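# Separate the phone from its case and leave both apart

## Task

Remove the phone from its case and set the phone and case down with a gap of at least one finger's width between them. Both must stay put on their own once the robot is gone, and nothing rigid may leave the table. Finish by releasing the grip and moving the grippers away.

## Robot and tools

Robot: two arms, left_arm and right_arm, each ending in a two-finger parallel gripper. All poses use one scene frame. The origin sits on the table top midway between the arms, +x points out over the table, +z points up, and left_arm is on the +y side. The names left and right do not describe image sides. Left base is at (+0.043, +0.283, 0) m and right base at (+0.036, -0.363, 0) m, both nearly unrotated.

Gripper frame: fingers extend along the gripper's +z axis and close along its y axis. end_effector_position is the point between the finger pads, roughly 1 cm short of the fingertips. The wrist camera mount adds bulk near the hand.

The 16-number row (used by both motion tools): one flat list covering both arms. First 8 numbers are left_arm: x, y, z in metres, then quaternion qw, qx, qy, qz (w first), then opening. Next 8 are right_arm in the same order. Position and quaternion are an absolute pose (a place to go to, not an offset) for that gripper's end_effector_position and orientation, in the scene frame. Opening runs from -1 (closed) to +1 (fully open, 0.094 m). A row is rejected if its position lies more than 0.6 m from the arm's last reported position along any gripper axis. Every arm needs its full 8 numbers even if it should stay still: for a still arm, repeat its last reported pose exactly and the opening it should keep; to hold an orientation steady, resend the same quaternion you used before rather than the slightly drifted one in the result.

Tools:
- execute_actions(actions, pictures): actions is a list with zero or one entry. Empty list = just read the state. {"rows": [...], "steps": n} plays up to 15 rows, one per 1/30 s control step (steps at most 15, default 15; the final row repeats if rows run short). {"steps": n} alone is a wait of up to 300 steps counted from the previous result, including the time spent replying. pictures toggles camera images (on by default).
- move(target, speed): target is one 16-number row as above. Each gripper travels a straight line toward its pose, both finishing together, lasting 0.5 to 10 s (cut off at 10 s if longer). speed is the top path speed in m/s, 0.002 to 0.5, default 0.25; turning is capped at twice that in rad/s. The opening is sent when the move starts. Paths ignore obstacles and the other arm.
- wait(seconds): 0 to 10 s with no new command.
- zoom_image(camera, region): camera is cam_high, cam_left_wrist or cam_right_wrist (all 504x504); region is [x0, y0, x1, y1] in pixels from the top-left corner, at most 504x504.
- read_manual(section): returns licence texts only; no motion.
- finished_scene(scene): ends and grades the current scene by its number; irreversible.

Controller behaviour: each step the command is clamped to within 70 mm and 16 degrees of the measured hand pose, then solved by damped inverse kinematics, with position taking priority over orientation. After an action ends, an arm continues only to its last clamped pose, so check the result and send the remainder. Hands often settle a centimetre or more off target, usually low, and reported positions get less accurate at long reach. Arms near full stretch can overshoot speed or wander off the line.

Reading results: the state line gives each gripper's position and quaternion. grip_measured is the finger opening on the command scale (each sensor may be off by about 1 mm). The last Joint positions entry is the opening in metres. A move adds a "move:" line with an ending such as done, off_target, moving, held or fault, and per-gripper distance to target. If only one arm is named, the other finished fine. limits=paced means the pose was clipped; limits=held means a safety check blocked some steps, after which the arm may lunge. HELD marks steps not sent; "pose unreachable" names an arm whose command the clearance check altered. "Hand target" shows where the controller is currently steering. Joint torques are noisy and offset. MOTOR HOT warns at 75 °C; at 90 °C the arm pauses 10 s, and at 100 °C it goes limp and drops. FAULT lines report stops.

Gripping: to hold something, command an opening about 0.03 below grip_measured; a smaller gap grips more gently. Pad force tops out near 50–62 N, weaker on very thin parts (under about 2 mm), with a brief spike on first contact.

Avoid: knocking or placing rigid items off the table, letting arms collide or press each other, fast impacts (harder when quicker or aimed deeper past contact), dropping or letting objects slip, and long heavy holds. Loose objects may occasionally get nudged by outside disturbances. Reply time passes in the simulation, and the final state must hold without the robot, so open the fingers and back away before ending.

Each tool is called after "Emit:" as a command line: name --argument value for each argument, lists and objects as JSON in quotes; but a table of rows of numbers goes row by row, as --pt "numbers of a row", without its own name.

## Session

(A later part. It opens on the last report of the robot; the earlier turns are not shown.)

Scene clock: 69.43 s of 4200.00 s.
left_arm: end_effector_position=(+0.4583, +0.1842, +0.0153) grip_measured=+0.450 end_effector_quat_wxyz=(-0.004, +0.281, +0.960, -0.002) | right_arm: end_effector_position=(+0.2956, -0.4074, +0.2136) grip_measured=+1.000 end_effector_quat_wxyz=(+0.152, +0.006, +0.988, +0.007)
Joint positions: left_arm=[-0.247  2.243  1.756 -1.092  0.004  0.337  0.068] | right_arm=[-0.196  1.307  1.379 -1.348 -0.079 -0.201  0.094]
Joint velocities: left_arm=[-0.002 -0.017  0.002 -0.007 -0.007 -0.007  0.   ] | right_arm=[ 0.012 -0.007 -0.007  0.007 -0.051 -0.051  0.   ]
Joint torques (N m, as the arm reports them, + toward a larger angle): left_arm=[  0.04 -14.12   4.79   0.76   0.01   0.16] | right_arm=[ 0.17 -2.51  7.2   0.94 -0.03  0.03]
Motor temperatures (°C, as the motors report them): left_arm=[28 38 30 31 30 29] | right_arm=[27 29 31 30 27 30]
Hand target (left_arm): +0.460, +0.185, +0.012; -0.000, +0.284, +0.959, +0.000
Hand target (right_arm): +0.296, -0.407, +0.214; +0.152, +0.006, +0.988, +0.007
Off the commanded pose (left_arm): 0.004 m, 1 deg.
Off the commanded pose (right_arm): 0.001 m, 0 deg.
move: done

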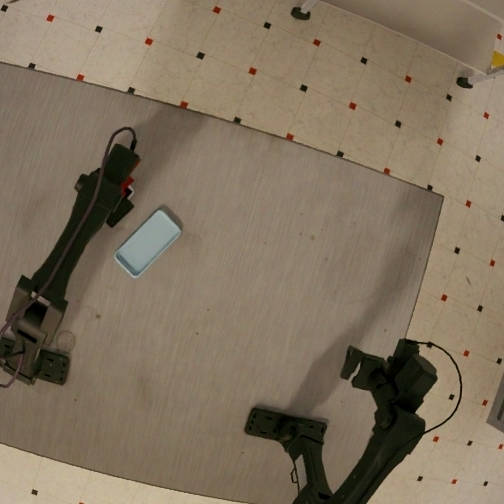

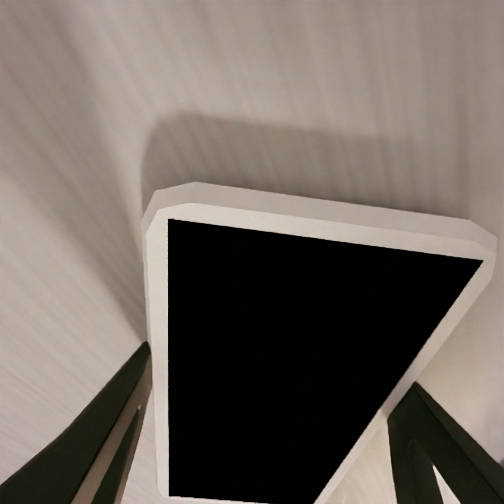

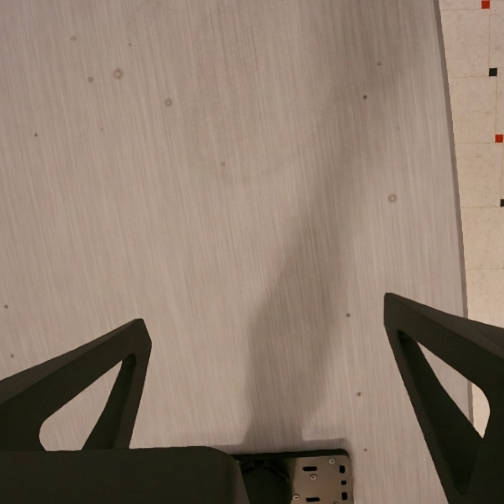

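Emit:
move --target '[0.46,0.185,0.007,0,0.284,0.959,0,0.42,0.296,-0.407,0.214,0.152,0.006,0.988,0.007,1]' --speed 0.02

Emit:
execute_actions --actions '[{"rows":[[0.46,0.185,0.012,0,0.284,0.959,0,0.9,0.296,-0.407,0.214,0.152,0.006,0.988,0.007,1]],"steps":12}]' --pictures false

Emit:
move --target '[0.45,0.185,0.08,0,0.284,0.959,0,0.9,0.296,-0.407,0.214,0.152,0.006,0.988,0.007,1]' --speed 0.12

Emit:
move --target '[0.27,0.33,0.17,0.17,0,0.985,0,0.9,0.296,-0.407,0.214,0.152,0.006,0.988,0.007,1]'

Scene clock: 75.17 s of 4200.00 s.
left_arm: end_effector_position=(+0.4613, +0.1835, +0.0153) grip_measured=+0.449 end_effector_quat_wxyz=(+0.002, +0.282, +0.959, -0.002) | right_arm: end_effector_position=(+0.2956, -0.4074, +0.2136) grip_measured=+1.000 end_effector_quat_wxyz=(+0.152, +0.006, +0.988, +0.007)
Joint positions: left_arm=[-0.247  2.243  1.756 -1.08   0.004  0.339  0.068] | right_arm=[-0.196  1.307  1.379 -1.348 -0.079 -0.201  0.094]
Joint velocities: left_arm=[-0.002  0.002  0.007 -0.007  0.007  0.022  0.   ] | right_arm=[-0.007  0.007 -0.002  0.007 -0.007 -0.051  0.   ]
Joint torques (N m, as the arm reports them, + toward a larger angle): left_arm=[  0.07 -13.82   4.04   0.8   -0.02   0.06] | right_arm=[ 0.16 -2.52  7.2   0.94 -0.05  0.03]
Motor temperatures (°C, as the motors report them): left_arm=[28 38 30 31 30 29] | right_arm=[27 29 31 31 27 30]
Hand target (left_arm): +0.460, +0.185, +0.007; -0.000, +0.284, +0.959, +0.000
Hand target (right_arm): +0.296, -0.407, +0.214; +0.152, +0.006, +0.988, +0.007
Off the commanded pose (left_arm): 0.009 m, 0 deg.
Off the commanded pose (right_arm): 0.001 m, 0 deg.
After step 90, 2.03 s passed at rest.
move: done

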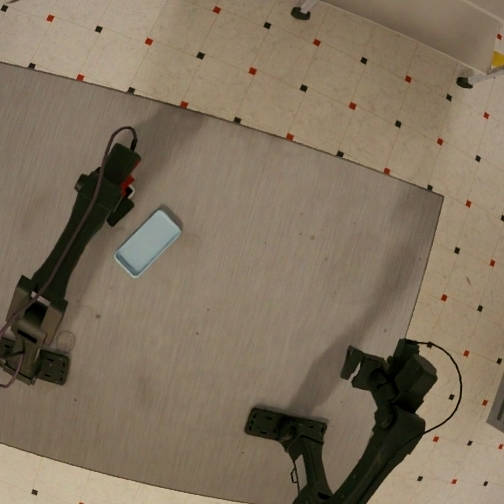

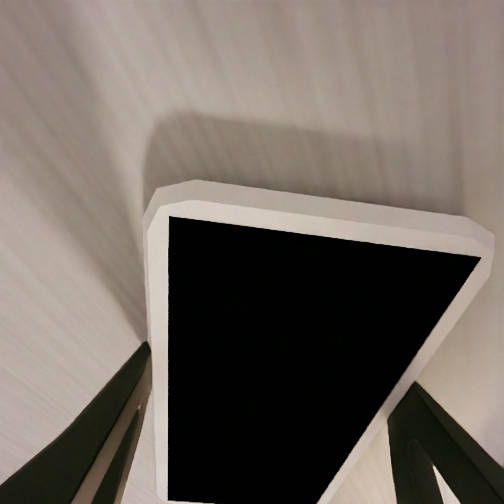

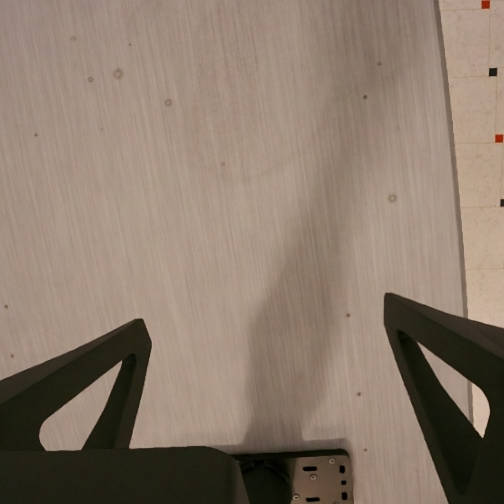

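Scene clock: 75.57 s of 4200.00 s.
left_arm: end_effector_position=(+0.4614, +0.1834, +0.0153) grip_measured=+0.897 end_effector_quat_wxyz=(+0.003, +0.282, +0.959, -0.002) | right_arm: end_effector_position=(+0.2956, -0.4074, +0.2136) grip_measured=+1.000 end_effector_quat_wxyz=(+0.152, +0.006, +0.988, +0.007)
Joint positions: left_arm=[-0.247  2.243  1.756 -1.079  0.004  0.339  0.089] | right_arm=[-0.196  1.307  1.379 -1.348 -0.079 -0.201  0.094]
Joint velocities: left_arm=[-0.002  0.007 -0.012 -0.11  -0.095 -0.022  0.001] | right_arm=[ 0.007 -0.002 -0.007 -0.022 -0.066  0.037  0.   ]
Joint torques (N m, as the arm reports them, + toward a larger angle): left_arm=[ -0.01 -14.22   4.74   0.7   -0.02   0.08] | right_arm=[ 0.15 -2.56  7.22  0.94 -0.04  0.04]
Motor temperatures (°C, as the motors report them): left_arm=[28 38 30 31 30 29] | right_arm=[27 29 31 31 27 30]
Hand target (left_arm): +0.460, +0.185, +0.012; +0.000, +0.284, +0.959, -0.000
Hand target (right_arm): +0.296, -0.407, +0.214; +0.152, +0.006, +0.988, +0.007
Off the commanded pose (left_arm): 0.004 m, 0 deg.
Off the commanded pose (right_arm): 0.001 m, 0 deg.
Steps of this call (steps 1 to 12: all 12 steps of this action). Readings (end_effector_position):
1: left_arm (+0.4614, +0.1834, +0.0153) | right_arm (+0.2956, -0.4074, +0.2136)
2: left_arm (+0.4614, +0.1834, +0.0153) | right_arm (+0.2956, -0.4074, +0.2136)
4: left_arm (+0.4614, +0.1834, +0.0153) | right_arm (+0.2956, -0.4074, +0.2136)
8: left_arm (+0.4614, +0.1834, +0.0153) | right_arm (+0.2956, -0.4074, +0.2136)
12: the state above

Scene clock: 76.93 s of 4200.00 s.
left_arm: end_effector_position=(+0.4476, +0.1867, +0.0662) grip_measured=+0.897 end_effector_quat_wxyz=(-0.012, +0.282, +0.959, -0.003) | right_arm: end_effector_position=(+0.2956, -0.4074, +0.2136) grip_measured=+1.000 end_effector_quat_wxyz=(+0.152, +0.006, +0.988, +0.007)
Joint positions: left_arm=[-0.247  2.177  1.853 -1.27   0.004  0.339  0.089] | right_arm=[-0.196  1.307  1.379 -1.348 -0.079 -0.201  0.094]
Joint velocities: left_arm=[-0.007 -0.002  0.007 -0.022  0.022 -0.022 -0.001] | right_arm=[-0.012 -0.007 -0.007 -0.037  0.037 -0.081  0.   ]
Joint torques (N m, as the arm reports them, + toward a larger angle): left_arm=[ -0.26 -15.44   8.1    0.29  -0.04   0.04] | right_arm=[ 0.15 -2.53  7.21  0.94 -0.05  0.04]
Motor temperatures (°C, as the motors report them): left_arm=[28 38 30 31 30 29] | right_arm=[27 29 31 31 27 30]
Hand target (left_arm): +0.450, +0.185, +0.080; +0.000, +0.284, +0.959, -0.000
Hand target (right_arm): +0.296, -0.407, +0.214; +0.152, +0.006, +0.988, +0.007
Off the commanded pose (left_arm): 0.014 m, 1 deg.
Off the commanded pose (right_arm): 0.001 m, 0 deg.
move: off_target (left_arm)

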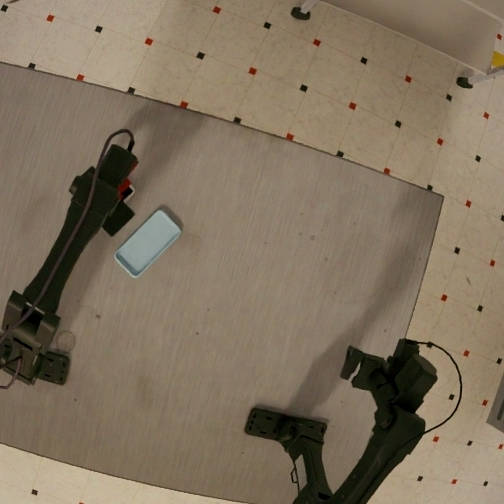

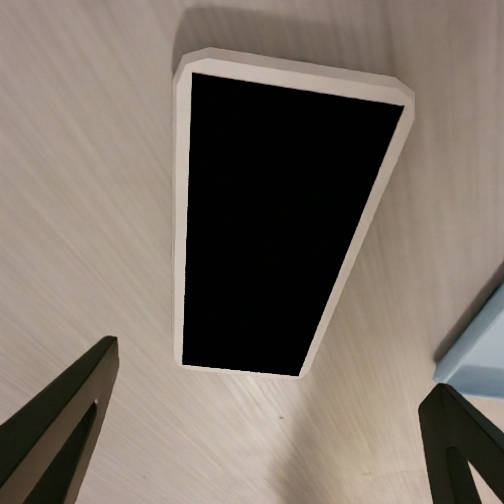

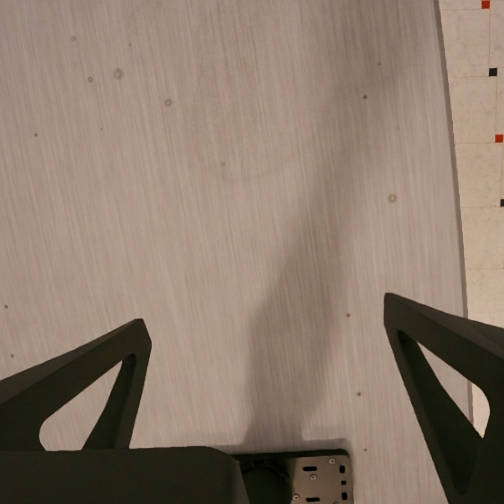

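Scene clock: 78.83 s of 4200.00 s.
left_arm: end_effector_position=(+0.2792, +0.3339, +0.1739) grip_measured=+0.897 end_effector_quat_wxyz=(+0.174, -0.001, +0.985, +0.009) | right_arm: end_effector_position=(+0.2956, -0.4074, +0.2136) grip_measured=+1.000 end_effector_quat_wxyz=(+0.152, +0.006, +0.988, +0.007)
Joint positions: left_arm=[ 0.25   1.143  1.097 -1.182  0.072  0.249  0.089] | right_arm=[-0.196  1.307  1.379 -1.348 -0.079 -0.201  0.094]
Joint velocities: left_arm=[ 0.007 -0.022  0.012  0.007 -0.095 -0.081  0.001] | right_arm=[-0.012 -0.002  0.017 -0.022 -0.022 -0.022  0.   ]
Joint torques (N m, as the arm reports them, + toward a larger angle): left_arm=[ 0.55 -5.15  4.99  1.09  0.15  0.12] | right_arm=[ 0.16 -2.55  7.22  0.94 -0.05  0.04]
Motor temperatures (°C, as the motors report them): left_arm=[28 38 30 31 30 29] | right_arm=[27 29 31 31 27 30]
Hand target (left_arm): +0.271, +0.332, +0.172; +0.169, -0.001, +0.986, +0.002
Hand target (right_arm): +0.296, -0.407, +0.214; +0.152, +0.006, +0.988, +0.007
Off the commanded pose (left_arm): 0.011 m, 1 deg.
Off the commanded pose (right_arm): 0.001 m, 0 deg.
move: off_target (left_arm)

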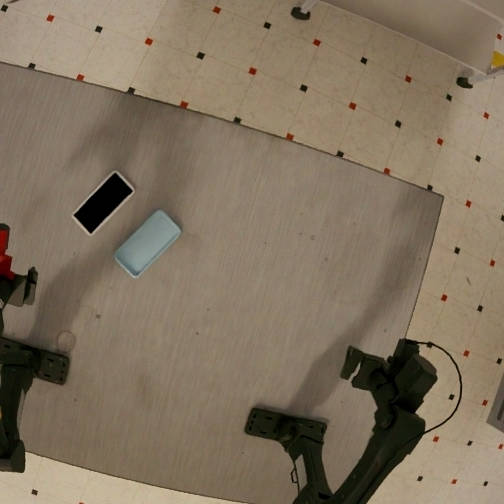

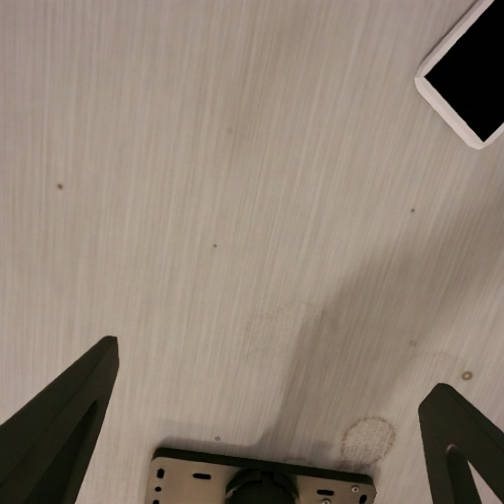

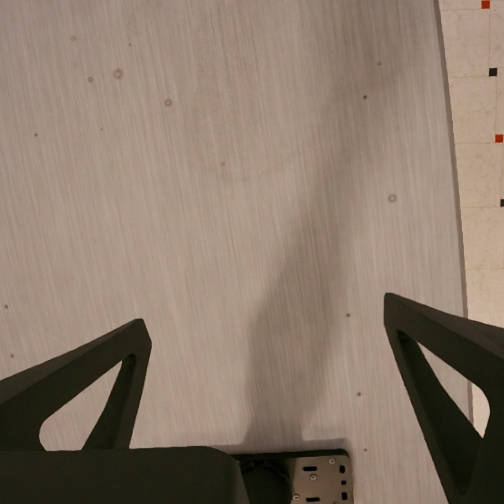

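Emit:
finished_scene --scene 1

The scene is finished: the task was done.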